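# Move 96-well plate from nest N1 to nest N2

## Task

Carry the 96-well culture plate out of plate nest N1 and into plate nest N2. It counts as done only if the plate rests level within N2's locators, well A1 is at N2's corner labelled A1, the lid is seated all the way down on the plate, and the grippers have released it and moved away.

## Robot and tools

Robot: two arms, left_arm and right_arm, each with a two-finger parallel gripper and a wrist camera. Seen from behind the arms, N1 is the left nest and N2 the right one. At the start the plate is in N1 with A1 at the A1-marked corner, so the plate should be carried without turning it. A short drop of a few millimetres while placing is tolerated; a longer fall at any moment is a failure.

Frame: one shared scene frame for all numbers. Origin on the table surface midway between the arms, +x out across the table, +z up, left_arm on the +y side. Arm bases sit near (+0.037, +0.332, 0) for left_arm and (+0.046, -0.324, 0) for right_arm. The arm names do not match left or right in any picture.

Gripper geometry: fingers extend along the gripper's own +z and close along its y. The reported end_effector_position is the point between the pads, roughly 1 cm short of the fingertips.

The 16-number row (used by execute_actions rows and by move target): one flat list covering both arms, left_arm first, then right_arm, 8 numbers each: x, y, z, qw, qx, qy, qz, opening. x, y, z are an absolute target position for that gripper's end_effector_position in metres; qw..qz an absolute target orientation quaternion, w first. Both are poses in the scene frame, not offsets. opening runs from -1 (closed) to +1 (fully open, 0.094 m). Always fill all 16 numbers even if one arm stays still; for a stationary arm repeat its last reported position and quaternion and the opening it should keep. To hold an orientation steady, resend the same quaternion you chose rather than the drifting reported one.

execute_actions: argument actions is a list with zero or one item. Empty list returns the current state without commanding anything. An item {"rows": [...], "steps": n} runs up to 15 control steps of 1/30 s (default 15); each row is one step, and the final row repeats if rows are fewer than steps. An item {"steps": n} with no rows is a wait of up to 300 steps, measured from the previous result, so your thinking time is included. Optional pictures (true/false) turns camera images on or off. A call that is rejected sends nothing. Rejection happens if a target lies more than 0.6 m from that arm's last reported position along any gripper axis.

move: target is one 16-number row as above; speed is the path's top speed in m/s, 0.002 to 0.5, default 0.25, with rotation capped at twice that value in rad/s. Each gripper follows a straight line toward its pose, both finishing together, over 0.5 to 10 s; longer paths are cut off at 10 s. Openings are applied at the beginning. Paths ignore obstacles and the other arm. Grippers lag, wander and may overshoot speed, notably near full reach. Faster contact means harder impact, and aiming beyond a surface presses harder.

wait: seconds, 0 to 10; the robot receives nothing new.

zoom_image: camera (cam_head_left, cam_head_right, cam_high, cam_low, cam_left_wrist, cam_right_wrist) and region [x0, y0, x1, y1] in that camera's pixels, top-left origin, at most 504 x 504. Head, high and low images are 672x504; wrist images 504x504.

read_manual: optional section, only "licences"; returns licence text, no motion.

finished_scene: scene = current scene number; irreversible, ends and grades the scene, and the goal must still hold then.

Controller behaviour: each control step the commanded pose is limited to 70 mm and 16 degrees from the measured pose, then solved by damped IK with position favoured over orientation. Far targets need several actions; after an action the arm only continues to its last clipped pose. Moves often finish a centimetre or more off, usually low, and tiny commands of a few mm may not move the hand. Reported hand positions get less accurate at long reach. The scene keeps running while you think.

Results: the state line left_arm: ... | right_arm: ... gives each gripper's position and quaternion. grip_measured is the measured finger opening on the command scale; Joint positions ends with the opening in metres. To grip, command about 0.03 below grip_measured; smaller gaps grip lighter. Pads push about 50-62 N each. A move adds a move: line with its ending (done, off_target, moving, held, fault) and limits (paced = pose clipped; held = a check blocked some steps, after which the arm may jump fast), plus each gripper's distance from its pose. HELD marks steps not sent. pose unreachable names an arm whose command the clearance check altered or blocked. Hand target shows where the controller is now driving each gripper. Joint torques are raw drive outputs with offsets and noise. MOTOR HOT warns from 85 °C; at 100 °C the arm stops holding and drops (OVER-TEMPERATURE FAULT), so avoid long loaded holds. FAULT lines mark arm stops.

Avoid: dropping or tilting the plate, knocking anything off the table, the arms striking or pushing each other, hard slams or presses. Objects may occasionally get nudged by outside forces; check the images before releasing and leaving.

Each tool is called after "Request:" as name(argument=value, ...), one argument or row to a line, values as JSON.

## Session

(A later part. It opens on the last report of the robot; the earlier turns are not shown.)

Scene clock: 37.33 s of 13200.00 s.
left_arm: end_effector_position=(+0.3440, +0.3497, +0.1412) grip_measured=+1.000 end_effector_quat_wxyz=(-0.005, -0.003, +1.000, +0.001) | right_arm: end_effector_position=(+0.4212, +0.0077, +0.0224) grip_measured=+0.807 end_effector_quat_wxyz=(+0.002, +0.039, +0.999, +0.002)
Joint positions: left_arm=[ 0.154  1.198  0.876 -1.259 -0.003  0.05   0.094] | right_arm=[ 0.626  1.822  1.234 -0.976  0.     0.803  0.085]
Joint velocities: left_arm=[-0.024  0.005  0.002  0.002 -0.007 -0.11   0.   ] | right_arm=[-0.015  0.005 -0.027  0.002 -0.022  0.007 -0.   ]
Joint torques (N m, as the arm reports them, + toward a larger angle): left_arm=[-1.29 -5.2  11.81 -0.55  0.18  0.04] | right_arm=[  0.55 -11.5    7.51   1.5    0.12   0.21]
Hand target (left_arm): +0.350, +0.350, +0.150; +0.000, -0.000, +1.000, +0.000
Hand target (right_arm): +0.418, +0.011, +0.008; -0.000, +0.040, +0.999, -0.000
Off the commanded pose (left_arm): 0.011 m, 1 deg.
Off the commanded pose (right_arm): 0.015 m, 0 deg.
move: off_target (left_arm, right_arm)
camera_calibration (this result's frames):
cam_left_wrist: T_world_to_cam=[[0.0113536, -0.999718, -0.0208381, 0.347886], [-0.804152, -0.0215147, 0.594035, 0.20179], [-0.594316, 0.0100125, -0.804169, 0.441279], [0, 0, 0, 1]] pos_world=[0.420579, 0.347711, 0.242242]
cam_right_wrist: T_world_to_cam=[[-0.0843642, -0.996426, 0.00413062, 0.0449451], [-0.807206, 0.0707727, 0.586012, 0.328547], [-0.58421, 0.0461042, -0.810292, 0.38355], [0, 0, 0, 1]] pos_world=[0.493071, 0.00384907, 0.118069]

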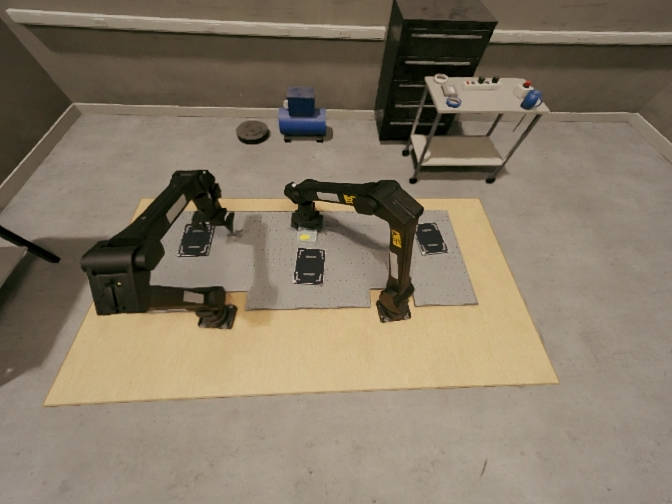

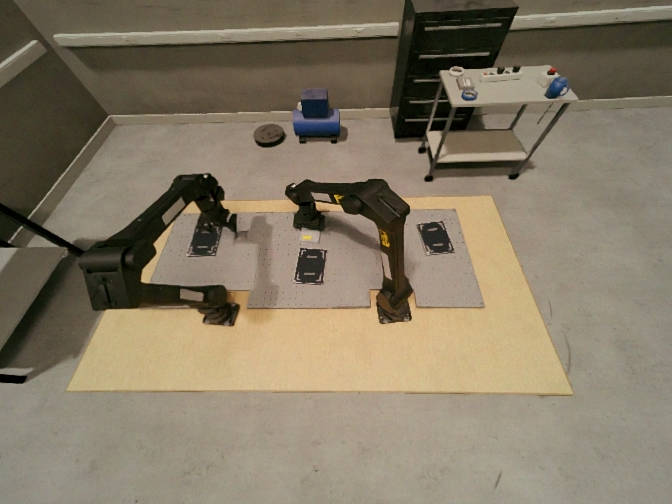

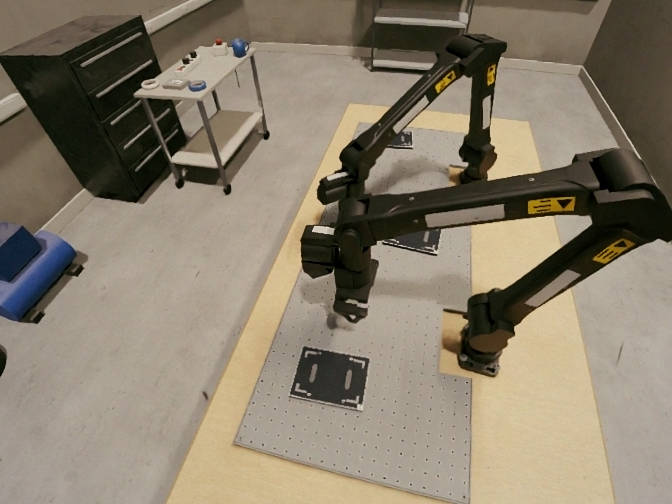

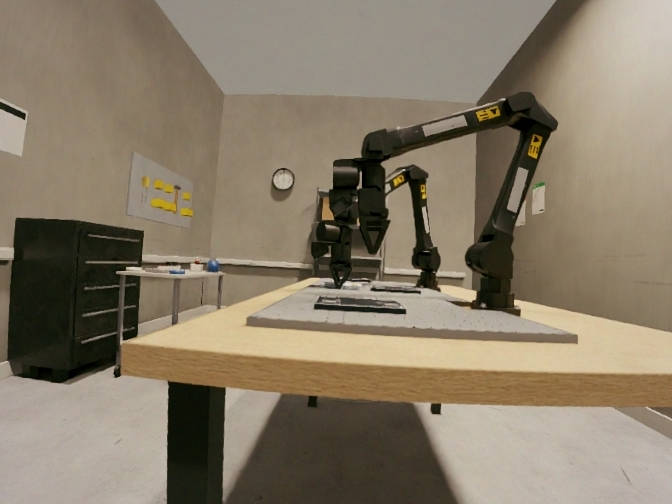

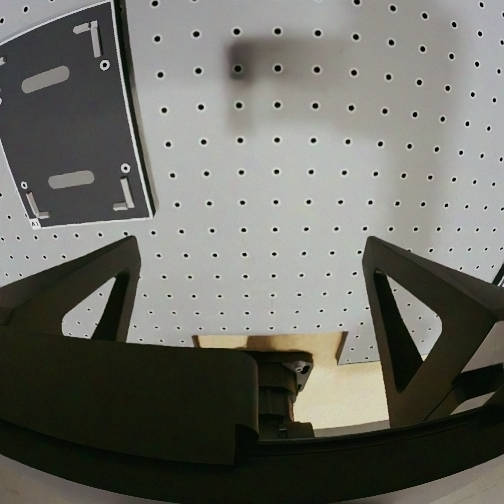

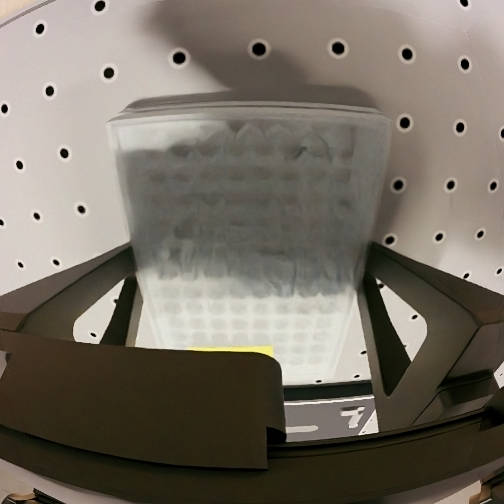

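Request:
move(
  target=[0.35,0.35,0.15,0,0,1,0,1,0.425,0.005,0.10,0,0.04,0.999,0,0.775],
  speed=0.08,
)

Request:
move(
  target=[0.35,0.35,0.15,0,0,1,0,1,0.385,-0.54,0.095,0,-0.055,0.998,0,0.775],
)

Request:
move(
  target=[0.35,0.35,0.15,0,0,1,0,1,0.378,-0.538,0.052,0,-0.055,0.998,0,0.775],
  speed=0.04,
)

Scene clock: 39.57 s of 13200.00 s.
left_arm: end_effector_position=(+0.3435, +0.3497, +0.1407) grip_measured=+1.000 end_effector_quat_wxyz=(-0.006, -0.003, +1.000, +0.001) | right_arm: end_effector_position=(+0.4093, -0.0034, +0.0774) grip_measured=+0.807 end_effector_quat_wxyz=(-0.016, +0.039, +0.999, -0.016)
Joint positions: left_arm=[ 0.154  1.198  0.875 -1.259 -0.003  0.05   0.094] | right_arm=[ 0.625  1.743  1.285 -1.158  0.     0.803  0.085]
Joint velocities: left_arm=[ 0.005  0.005 -0.017  0.002 -0.007 -0.051  0.   ] | right_arm=[-0.005 -0.005 -0.002 -0.012 -0.022 -0.051 -0.   ]
Joint torques (N m, as the arm reports them, + toward a larger angle): left_arm=[-0.93 -4.96 11.89 -0.47  0.2   0.04] | right_arm=[ -0.49 -13.6   13.19  -0.58   0.11   0.03]
Hand target (left_arm): +0.350, +0.350, +0.150; +0.000, -0.000, +1.000, +0.000
Hand target (right_arm): +0.425, +0.005, +0.100; +0.000, +0.040, +0.999, +0.000
Off the commanded pose (left_arm): 0.011 m, 1 deg.
Off the commanded pose (right_arm): 0.029 m, 3 deg.
move: off_target (left_arm, right_arm)
camera_calibration (this result's frames):
cam_left_wrist: T_world_to_cam=[[0.0113219, -0.99972, -0.0207688, 0.347851], [-0.803246, -0.0214631, 0.595261, 0.201164], [-0.59554, 0.0099429, -0.803264, 0.440823], [0, 0, 0, 1]] pos_world=[0.420174, 0.347688, 0.241577]
cam_right_wrist: T_world_to_cam=[[-0.0842225, -0.995563, 0.0419586, 0.0297586], [-0.783663, 0.0921866, 0.614308, 0.275776], [-0.61545, 0.0188571, -0.78795, 0.432646], [0, 0, 0, 1]] pos_world=[0.484893, -0.00395467, 0.170243]

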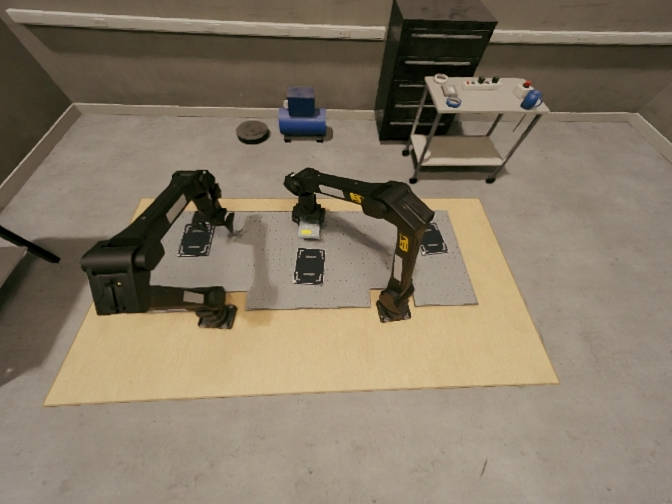

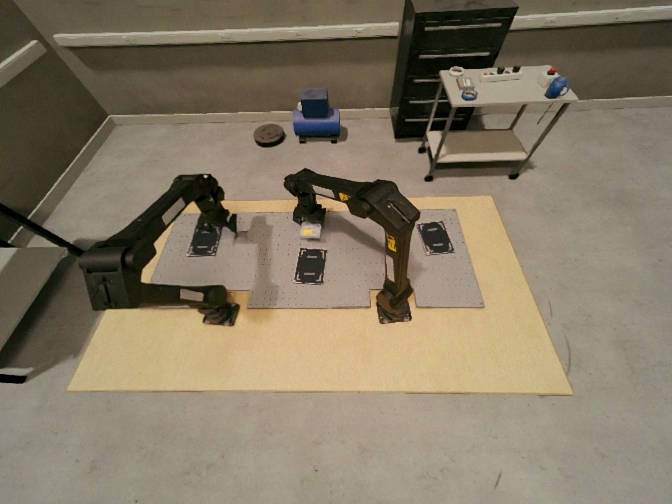

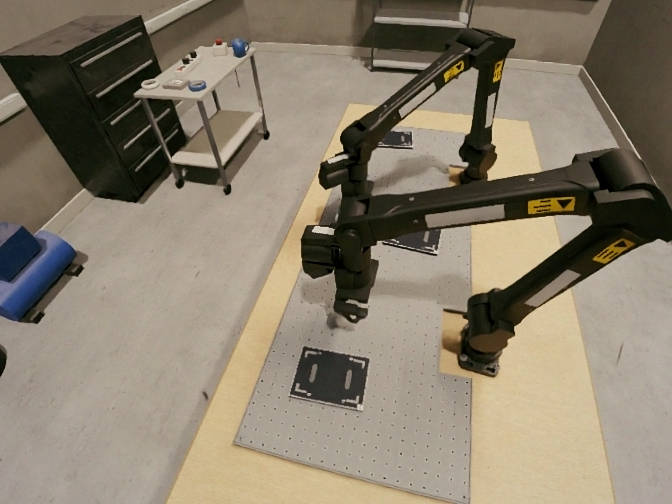

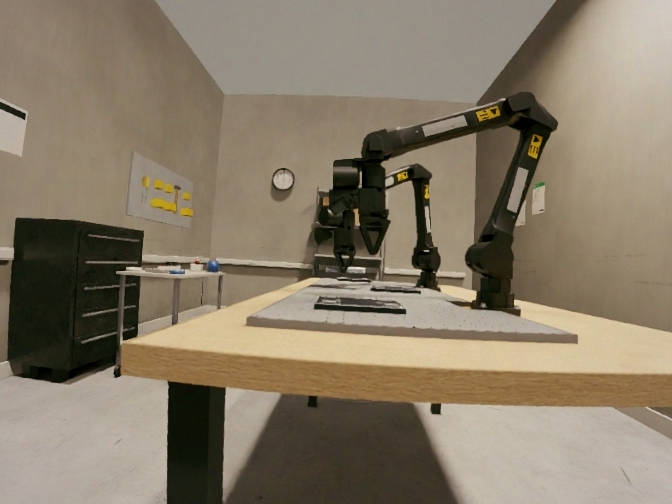

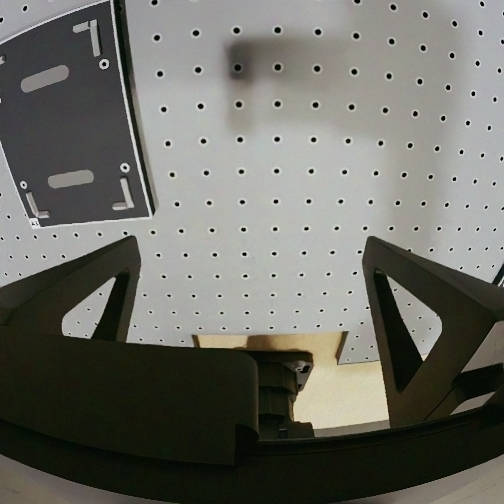

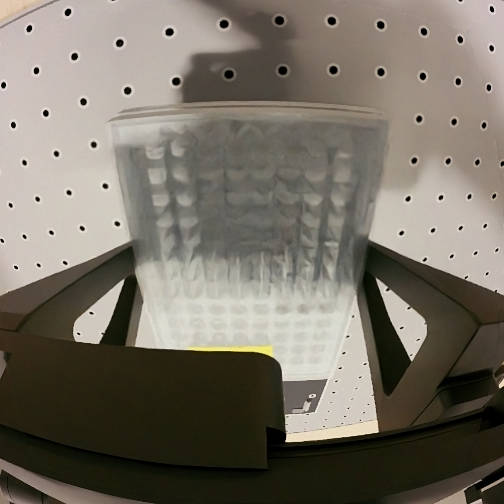

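Scene clock: 42.33 s of 13200.00 s.
left_arm: end_effector_position=(+0.3424, +0.3496, +0.1396) grip_measured=+1.000 end_effector_quat_wxyz=(-0.007, -0.003, +1.000, +0.001) | right_arm: end_effector_position=(+0.3637, -0.5279, +0.0818) grip_measured=+0.807 end_effector_quat_wxyz=(-0.011, -0.045, +0.999, +0.021)
Joint positions: left_arm=[ 0.154  1.198  0.871 -1.259 -0.003  0.05   0.094] | right_arm=[-0.678  1.478  0.968 -1.103 -0.021 -0.668  0.085]
Joint velocities: left_arm=[-0.024 -0.015 -0.022 -0.012  0.022  0.037  0.   ] | right_arm=[ 0.015  0.015  0.002 -0.017 -0.051  0.037 -0.002]
Joint torques (N m, as the arm reports them, + toward a larger angle): left_arm=[-1.43 -5.18 12.11 -0.52  0.16  0.04] | right_arm=[ 0.57 -8.74 12.75  0.33 -0.2  -0.02]
Hand target (left_arm): +0.350, +0.350, +0.150; +0.000, -0.000, +1.000, +0.000
Hand target (right_arm): +0.383, -0.536, +0.096; +0.009, -0.055, +0.998, +0.009
Off the commanded pose (left_arm): 0.013 m, 1 deg.
Off the commanded pose (right_arm): 0.028 m, 3 deg.
move: off_target (left_arm, right_arm)
camera_calibration (this result's frames):
cam_left_wrist: T_world_to_cam=[[0.0112589, -0.999724, -0.0206299, 0.34778], [-0.801428, -0.0213598, 0.597709, 0.199913], [-0.597985, 0.00980385, -0.801447, 0.439909], [0, 0, 0, 1]] pos_world=[0.41936, 0.347642, 0.240249]
cam_right_wrist: T_world_to_cam=[[0.0817955, -0.996062, -0.0342185, -0.550889], [-0.790704, -0.0857558, 0.606162, 0.194935], [-0.606709, -0.0225246, -0.794605, 0.393395], [0, 0, 0, 1]] pos_world=[0.437873, -0.523142, 0.175581]

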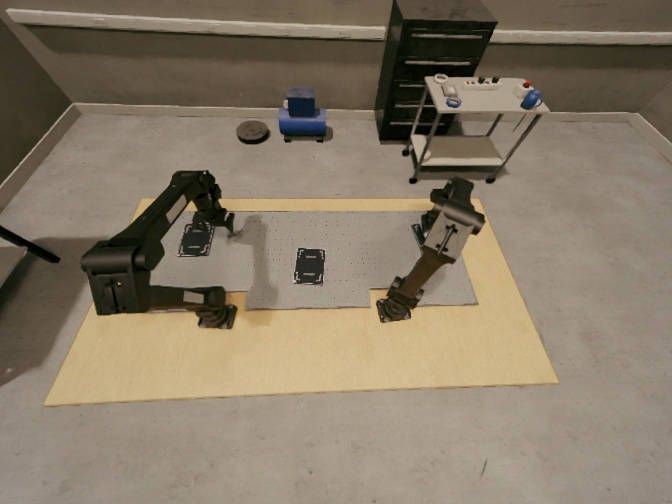

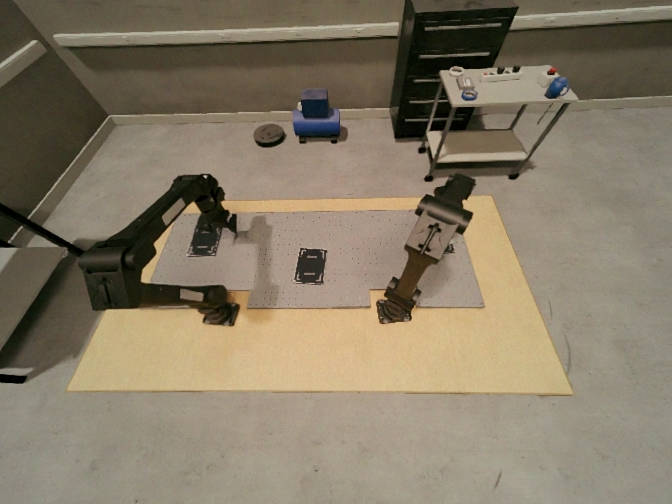

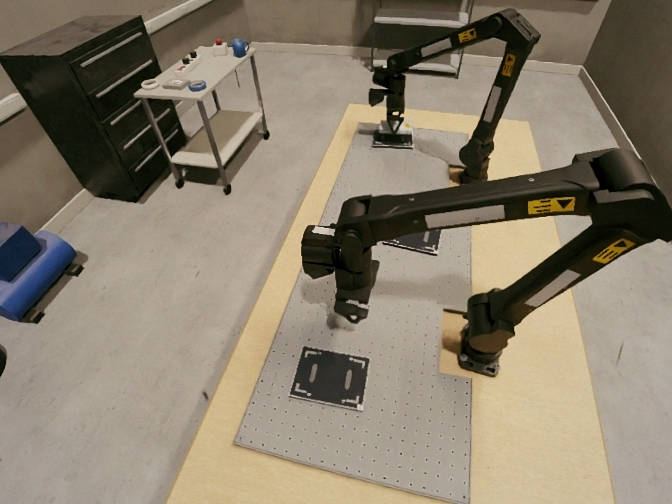

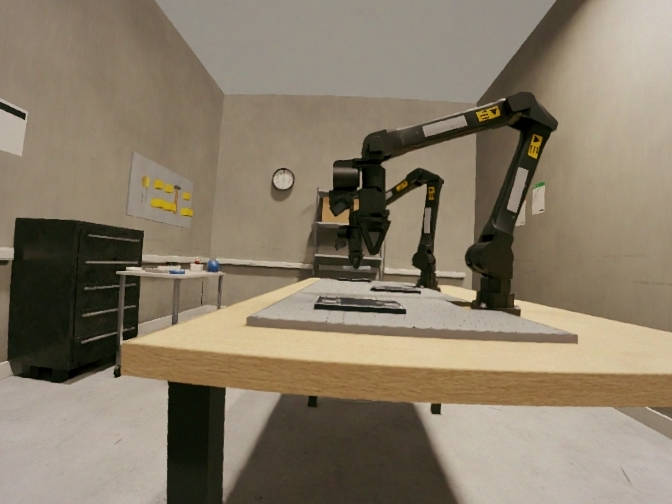

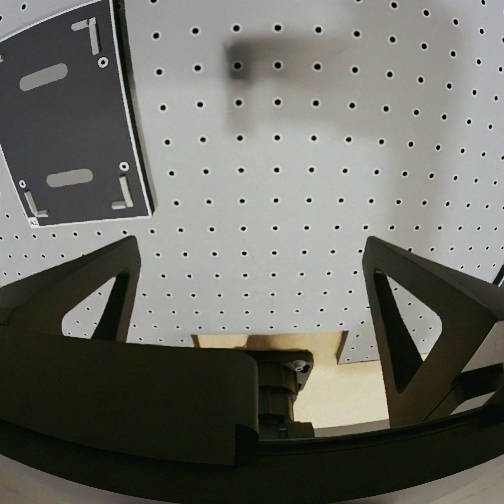

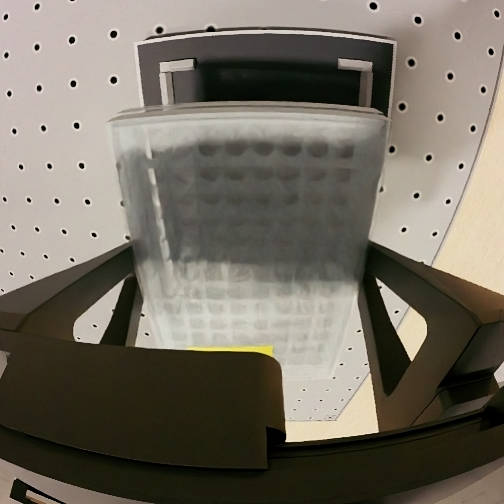

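Scene clock: 43.50 s of 13200.00 s.
left_arm: end_effector_position=(+0.3424, +0.3496, +0.1396) grip_measured=+1.000 end_effector_quat_wxyz=(-0.007, -0.003, +1.000, +0.001) | right_arm: end_effector_position=(+0.3733, -0.5377, +0.0534) grip_measured=+0.807 end_effector_quat_wxyz=(-0.004, -0.046, +0.999, +0.005)
Joint positions: left_arm=[ 0.154  1.198  0.871 -1.259 -0.003  0.05   0.094] | right_arm=[-0.678  1.535  0.947 -0.995 -0.004 -0.67   0.085]
Joint velocities: left_arm=[-0.005 -0.005  0.022 -0.012  0.022  0.051  0.   ] | right_arm=[-0.015 -0.005  0.002  0.002 -0.022 -0.007 -0.001]
Joint torques (N m, as the arm reports them, + toward a larger angle): left_arm=[-1.05 -5.01 12.19 -0.5   0.18  0.05] | right_arm=[ 0.5  -9.    8.41  0.96  0.16 -0.02]
Hand target (left_arm): +0.350, +0.350, +0.150; +0.000, -0.000, +1.000, +0.000
Hand target (right_arm): +0.378, -0.538, +0.052; -0.000, -0.055, +0.998, -0.000
Off the commanded pose (left_arm): 0.013 m, 1 deg.
Off the commanded pose (right_arm): 0.005 m, 1 deg.
move: off_target (left_arm)
camera_calibration (this result's frames):
cam_left_wrist: T_world_to_cam=[[0.0112589, -0.999724, -0.0206299, 0.34778], [-0.801428, -0.0213598, 0.597709, 0.199913], [-0.597985, 0.00980385, -0.801447, 0.439909], [0, 0, 0, 1]] pos_world=[0.41936, 0.347642, 0.240249]
cam_right_wrist: T_world_to_cam=[[0.0844565, -0.996424, -0.00267099, -0.565283], [-0.799704, -0.0693813, 0.596372, 0.231568], [-0.594424, -0.0482315, -0.802704, 0.358523], [0, 0, 0, 1]] pos_world=[0.446043, -0.529902, 0.148177]

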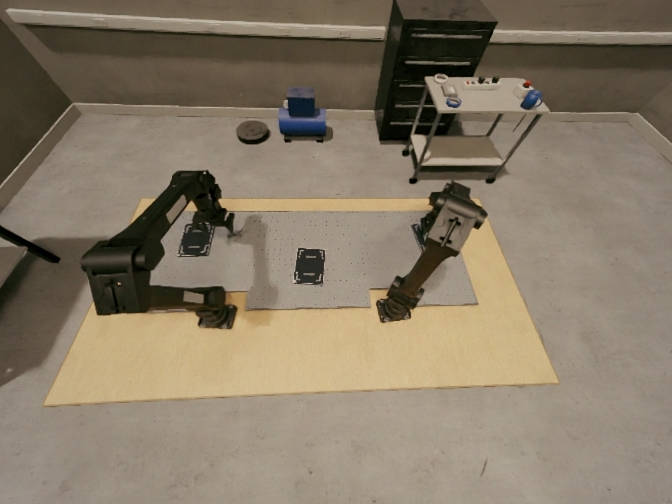

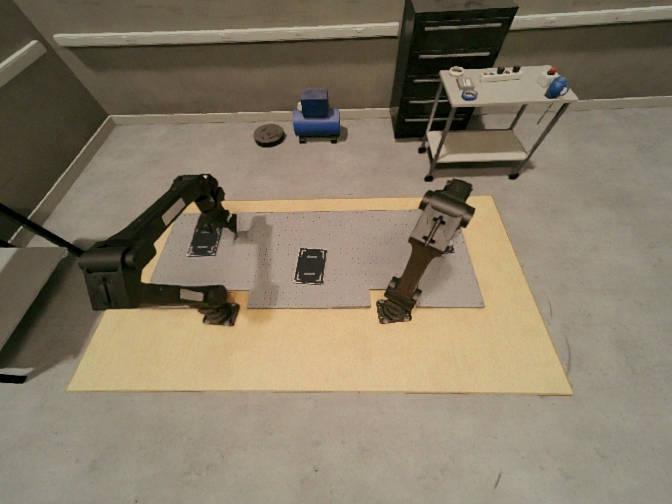

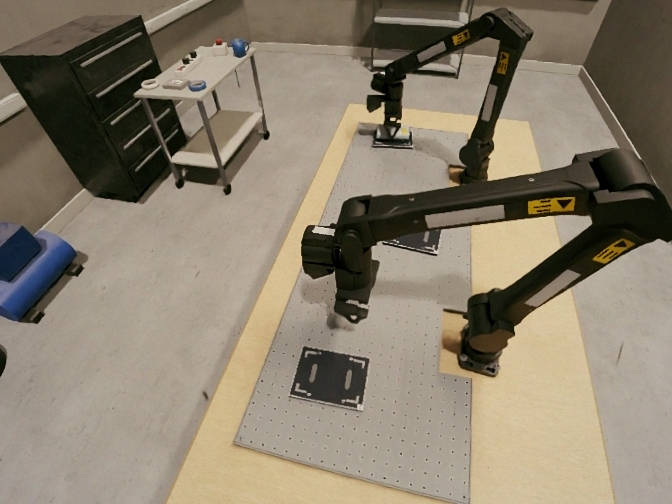

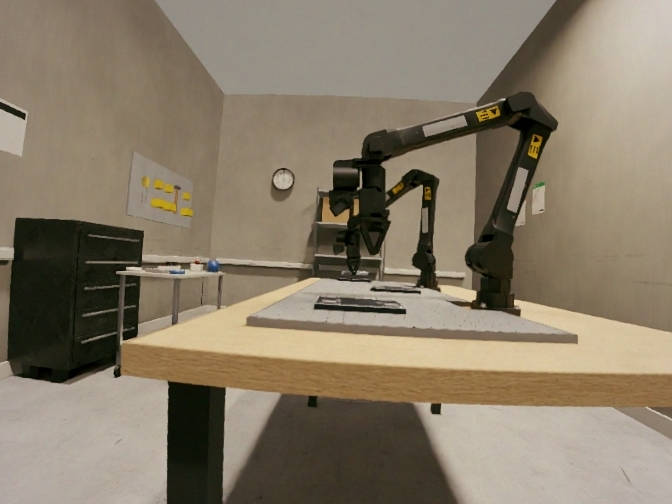

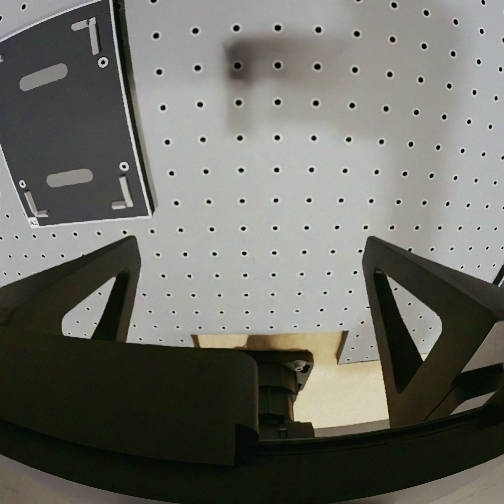

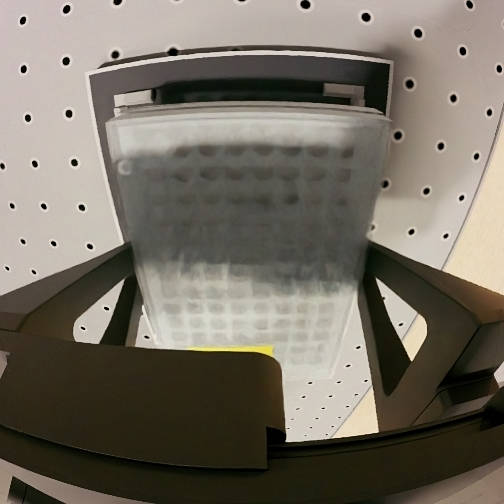

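Request:
move(
  target=[0.35,0.35,0.15,0,0,1,0,1,0.377,-0.532,0.041,0,-0.066,0.998,0,0.775],
  speed=0.02,
)

Scene clock: 45.30 s of 13200.00 s.
left_arm: end_effector_position=(+0.3424, +0.3496, +0.1396) grip_measured=+1.000 end_effector_quat_wxyz=(-0.007, -0.003, +1.000, +0.001) | right_arm: end_effector_position=(+0.3725, -0.5319, +0.0433) grip_measured=+0.807 end_effector_quat_wxyz=(-0.004, -0.056, +0.998, +0.005)
Joint positions: left_arm=[ 0.154  1.198  0.871 -1.259 -0.003  0.05   0.094] | right_arm=[-0.666  1.542  0.922 -0.963 -0.004 -0.679  0.085]
Joint velocities: left_arm=[-0.005 -0.005 -0.017  0.012  0.022  0.037  0.   ] | right_arm=[-0.005 -0.005 -0.002  0.002 -0.007  0.007  0.   ]
Joint torques (N m, as the arm reports them, + toward a larger angle): left_arm=[-1.16 -4.92 12.16 -0.47  0.2   0.07] | right_arm=[ 0.41 -8.81  8.16  1.01  0.16  0.  ]
Hand target (left_arm): +0.350, +0.350, +0.150; +0.000, -0.000, +1.000, +0.000
Hand target (right_arm): +0.377, -0.532, +0.041; -0.000, -0.066, +0.998, +0.000
Off the commanded pose (left_arm): 0.013 m, 1 deg.
Off the commanded pose (right_arm): 0.005 m, 1 deg.
move: off_target (left_arm)
camera_calibration (this result's frames):
cam_left_wrist: T_world_to_cam=[[0.0112589, -0.999724, -0.0206299, 0.34778], [-0.801428, -0.0213598, 0.597709, 0.199913], [-0.597985, 0.00980385, -0.801447, 0.439909], [0, 0, 0, 1]] pos_world=[0.41936, 0.347642, 0.240249]
cam_right_wrist: T_world_to_cam=[[0.104966, -0.994475, -0.00155805, -0.566136], [-0.799121, -0.0852789, 0.595091, 0.228756], [-0.591936, -0.0612192, -0.803657, 0.342464], [0, 0, 0, 1]] pos_world=[0.444946, -0.522535, 0.138211]

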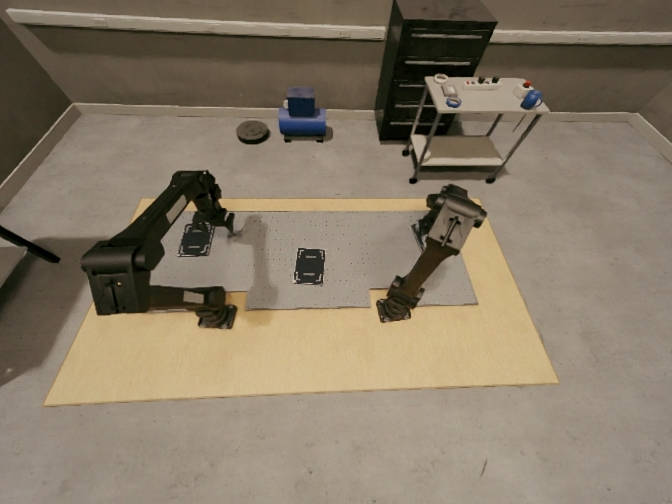

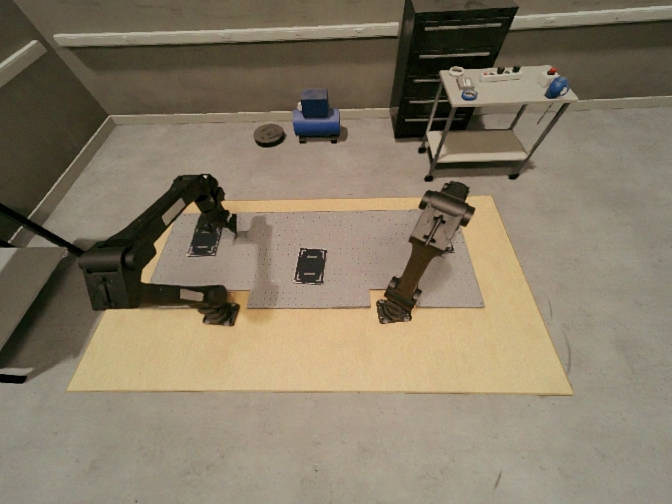

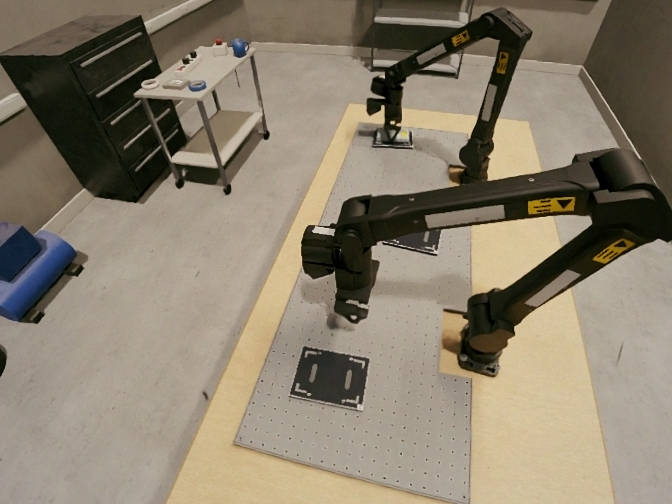

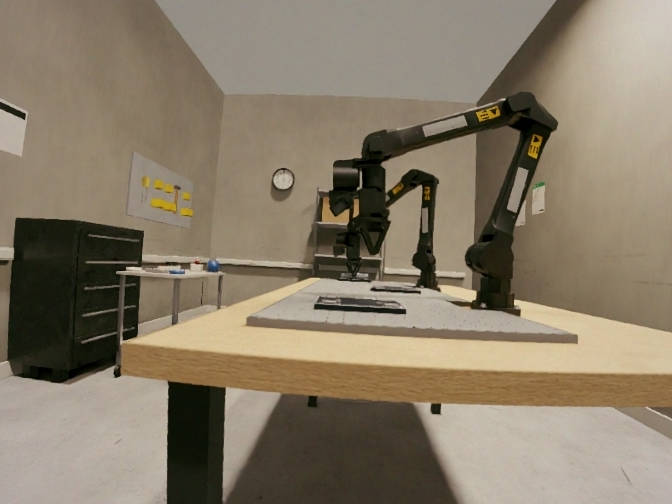

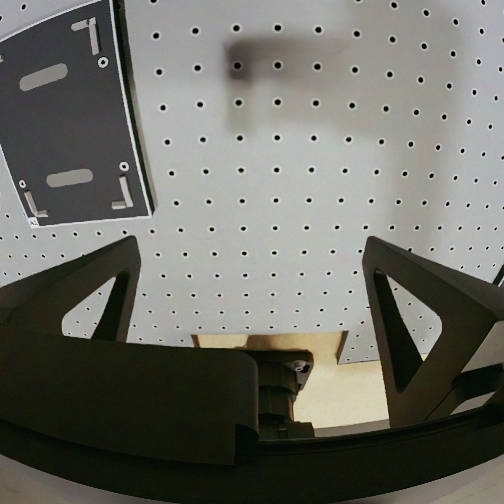

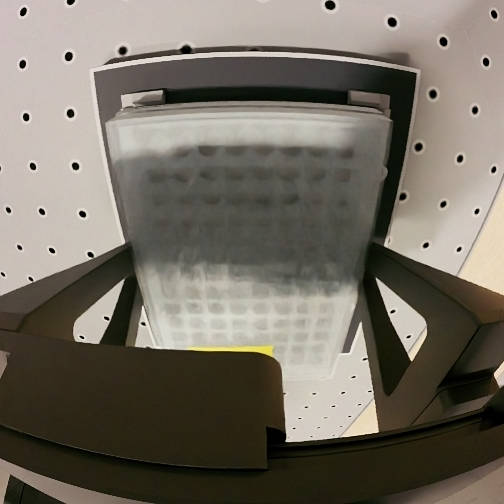

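Request:
move(
  target=[0.35,0.35,0.15,0,0,1,0,1,0.373,-0.538,0.039,0,-0.066,0.998,0,0.775],
  speed=0.01,
)

Scene clock: 48.00 s of 13200.00 s.
left_arm: end_effector_position=(+0.3424, +0.3496, +0.1396) grip_measured=+1.000 end_effector_quat_wxyz=(-0.007, -0.003, +1.000, +0.001) | right_arm: end_effector_position=(+0.3731, -0.5337, +0.0426) grip_measured=+0.807 end_effector_quat_wxyz=(-0.002, -0.064, +0.998, +0.004)
Joint positions: left_arm=[ 0.154  1.198  0.871 -1.259 -0.003  0.05   0.094] | right_arm=[-0.669  1.544  0.922 -0.956 -0.004 -0.697  0.085]
Joint velocities: left_arm=[-0.005  0.015 -0.012  0.012 -0.007 -0.066  0.   ] | right_arm=[ 0.005  0.005 -0.012  0.012 -0.022 -0.007 -0.   ]
Joint torques (N m, as the arm reports them, + toward a larger angle): left_arm=[-1.2  -5.09 12.11 -0.5   0.19  0.04] | right_arm=[-0.58 -8.65  7.88  1.02  0.15  0.  ]
Hand target (left_arm): +0.350, +0.350, +0.150; +0.000, -0.000, +1.000, +0.000
Hand target (right_arm): +0.373, -0.538, +0.039; +0.000, -0.066, +0.998, -0.000
Off the commanded pose (left_arm): 0.013 m, 1 deg.
Off the commanded pose (right_arm): 0.006 m, 1 deg.
move: off_target (left_arm)
camera_calibration (this result's frames):
cam_left_wrist: T_world_to_cam=[[0.0112589, -0.999724, -0.0206299, 0.34778], [-0.801428, -0.0213598, 0.597709, 0.199913], [-0.597985, 0.00980385, -0.801447, 0.439909], [0, 0, 0, 1]] pos_world=[0.41936, 0.347642, 0.240249]
cam_right_wrist: T_world_to_cam=[[0.120128, -0.992758, 0.00123778, -0.572812], [-0.800117, -0.0960791, 0.592099, 0.224218], [-0.587692, -0.0721179, -0.805864, 0.334813], [0, 0, 0, 1]] pos_world=[0.444979, -0.522975, 0.137763]

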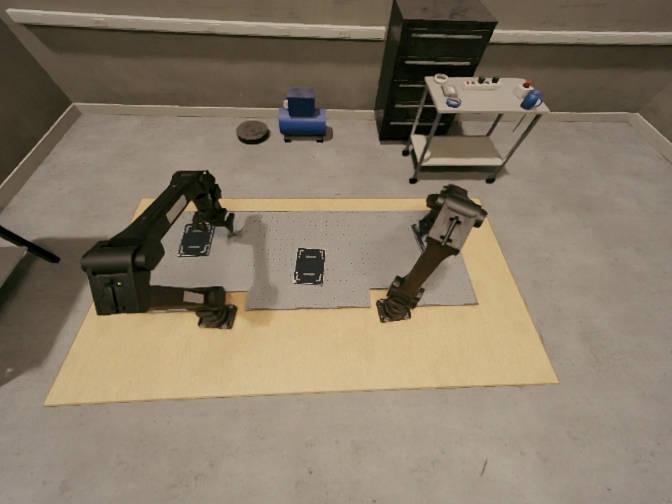

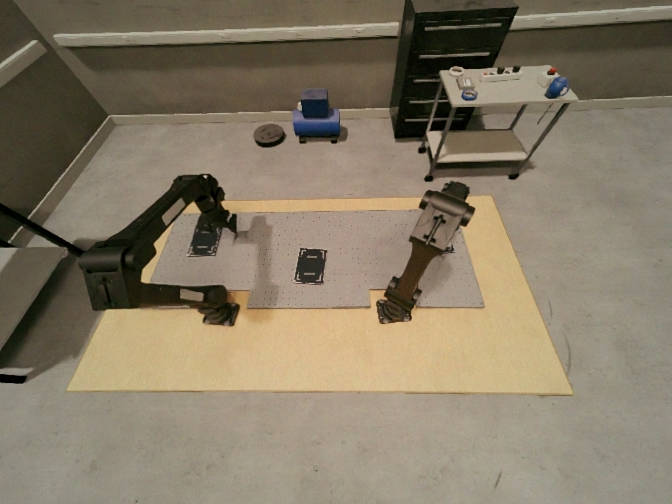

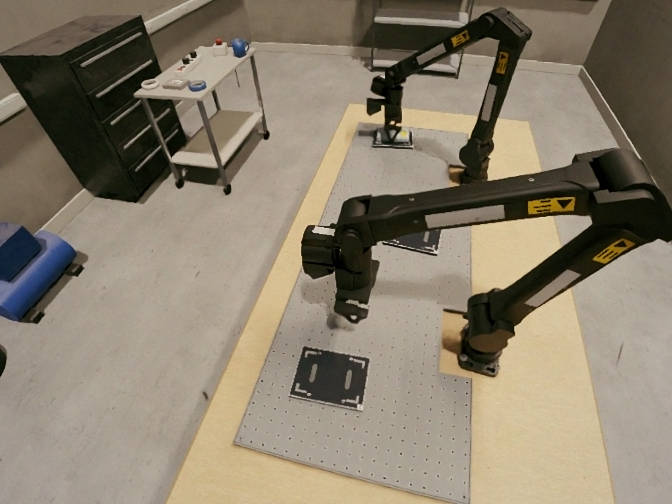

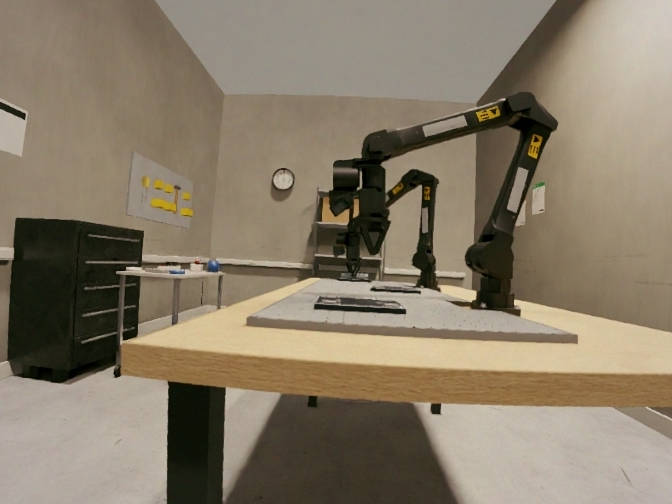

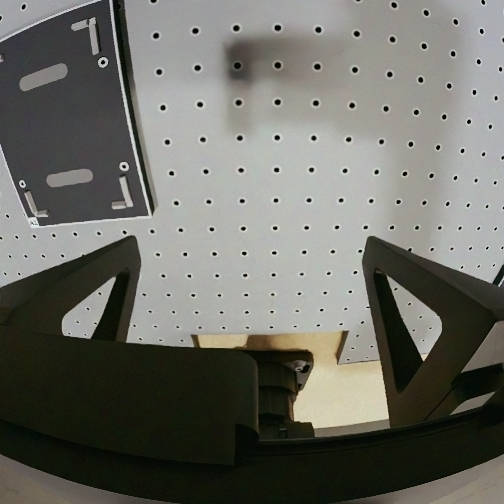

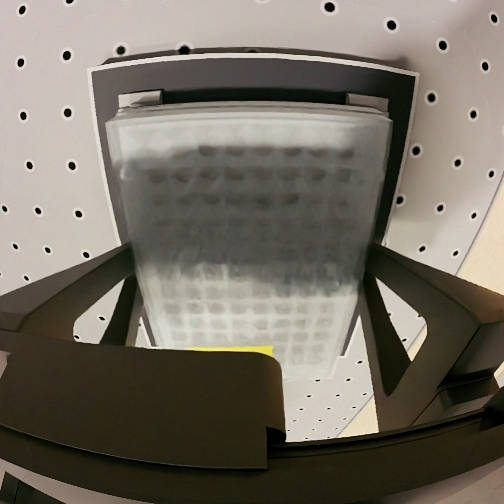

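Request:
move(
  target=[0.35,0.35,0.15,0,0,1,0,1,0.370,-0.539,0.034,0,-0.05,0.998,0,0.775],
  speed=0.01,
)

Scene clock: 50.53 s of 13200.00 s.
left_arm: end_effector_position=(+0.3424, +0.3496, +0.1396) grip_measured=+1.000 end_effector_quat_wxyz=(-0.007, -0.003, +1.000, +0.001) | right_arm: end_effector_position=(+0.3704, -0.5323, +0.0392) grip_measured=+0.807 end_effector_quat_wxyz=(-0.003, -0.064, +0.998, +0.004)
Joint positions: left_arm=[ 0.154  1.198  0.871 -1.259 -0.003  0.05   0.094] | right_arm=[-0.67   1.544  0.911 -0.947 -0.004 -0.699  0.085]
Joint velocities: left_arm=[ 0.005 -0.005  0.012  0.012 -0.022 -0.066  0.   ] | right_arm=[-0.005 -0.005  0.012 -0.002 -0.022  0.051  0.   ]
Joint torques (N m, as the arm reports them, + toward a larger angle): left_arm=[-1.01 -5.08 12.11 -0.47  0.2   0.05] | right_arm=[-0.86 -8.41  7.81  1.28  0.15  0.24]
Hand target (left_arm): +0.350, +0.350, +0.150; +0.000, -0.000, +1.000, +0.000
Hand target (right_arm): +0.370, -0.539, +0.034; +0.000, -0.050, +0.999, +0.000
Off the commanded pose (left_arm): 0.013 m, 1 deg.
Off the commanded pose (right_arm): 0.009 m, 2 deg.
move: off_target (left_arm)
camera_calibration (this result's frames):
cam_left_wrist: T_world_to_cam=[[0.0112589, -0.999724, -0.0206299, 0.34778], [-0.801428, -0.0213598, 0.597709, 0.199913], [-0.597985, 0.00980385, -0.801447, 0.439909], [0, 0, 0, 1]] pos_world=[0.41936, 0.347642, 0.240249]
cam_right_wrist: T_world_to_cam=[[0.120507, -0.992712, -0.000224477, -0.571157], [-0.798943, -0.0971195, 0.593513, 0.223155], [-0.58921, -0.0713433, -0.804824, 0.331495], [0, 0, 0, 1]] pos_world=[0.442437, -0.521672, 0.134222]

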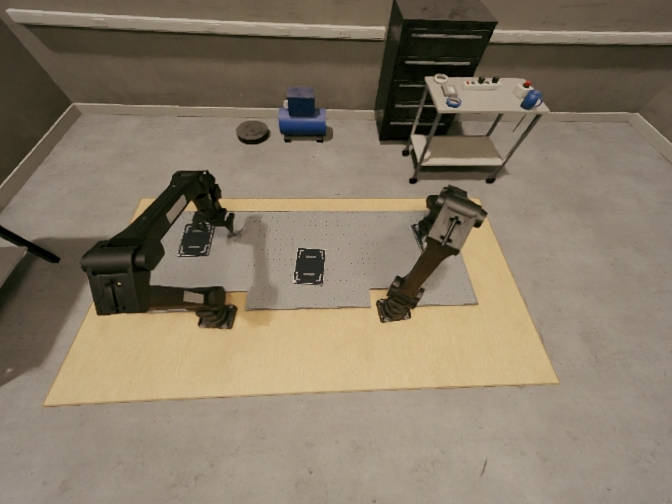

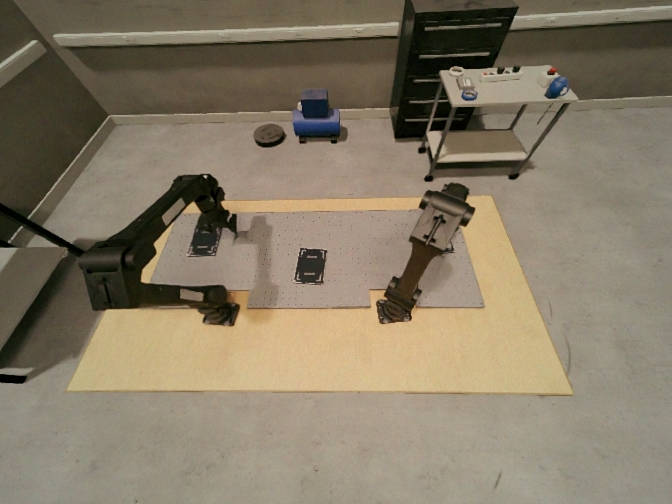

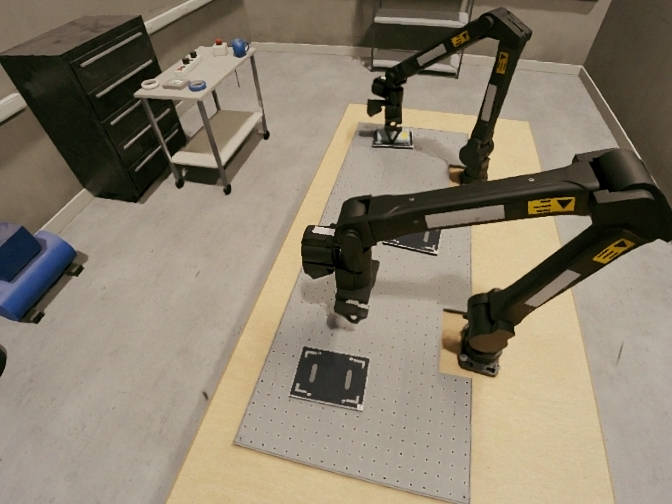

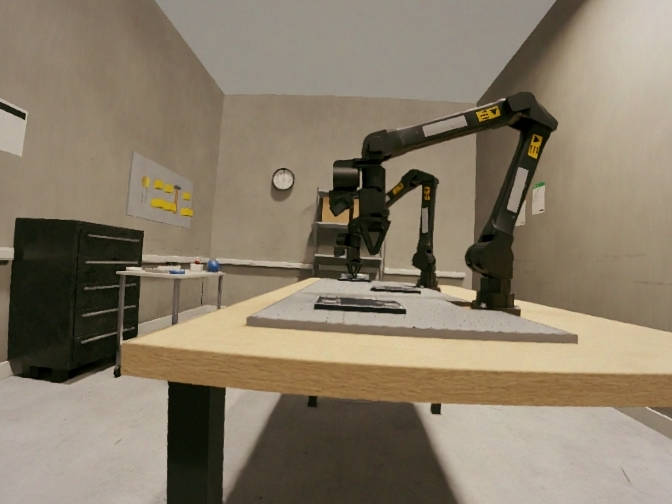

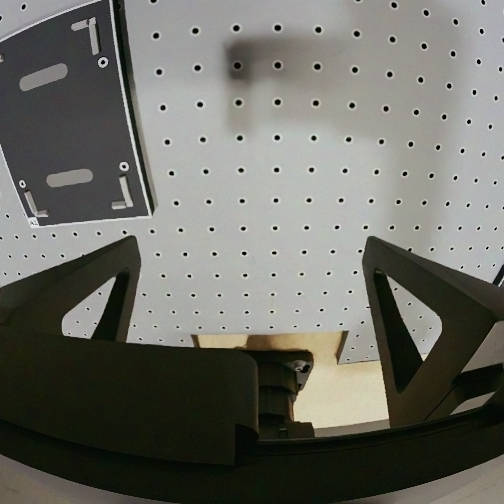

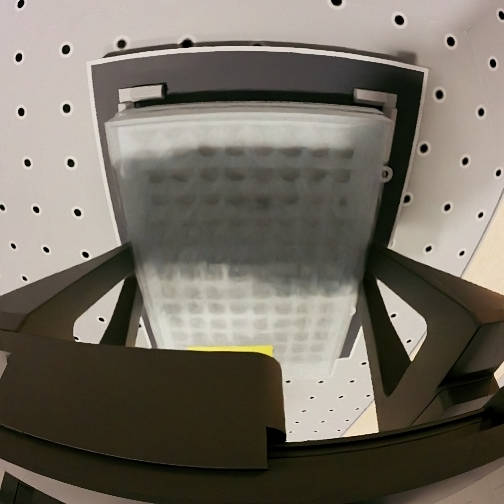

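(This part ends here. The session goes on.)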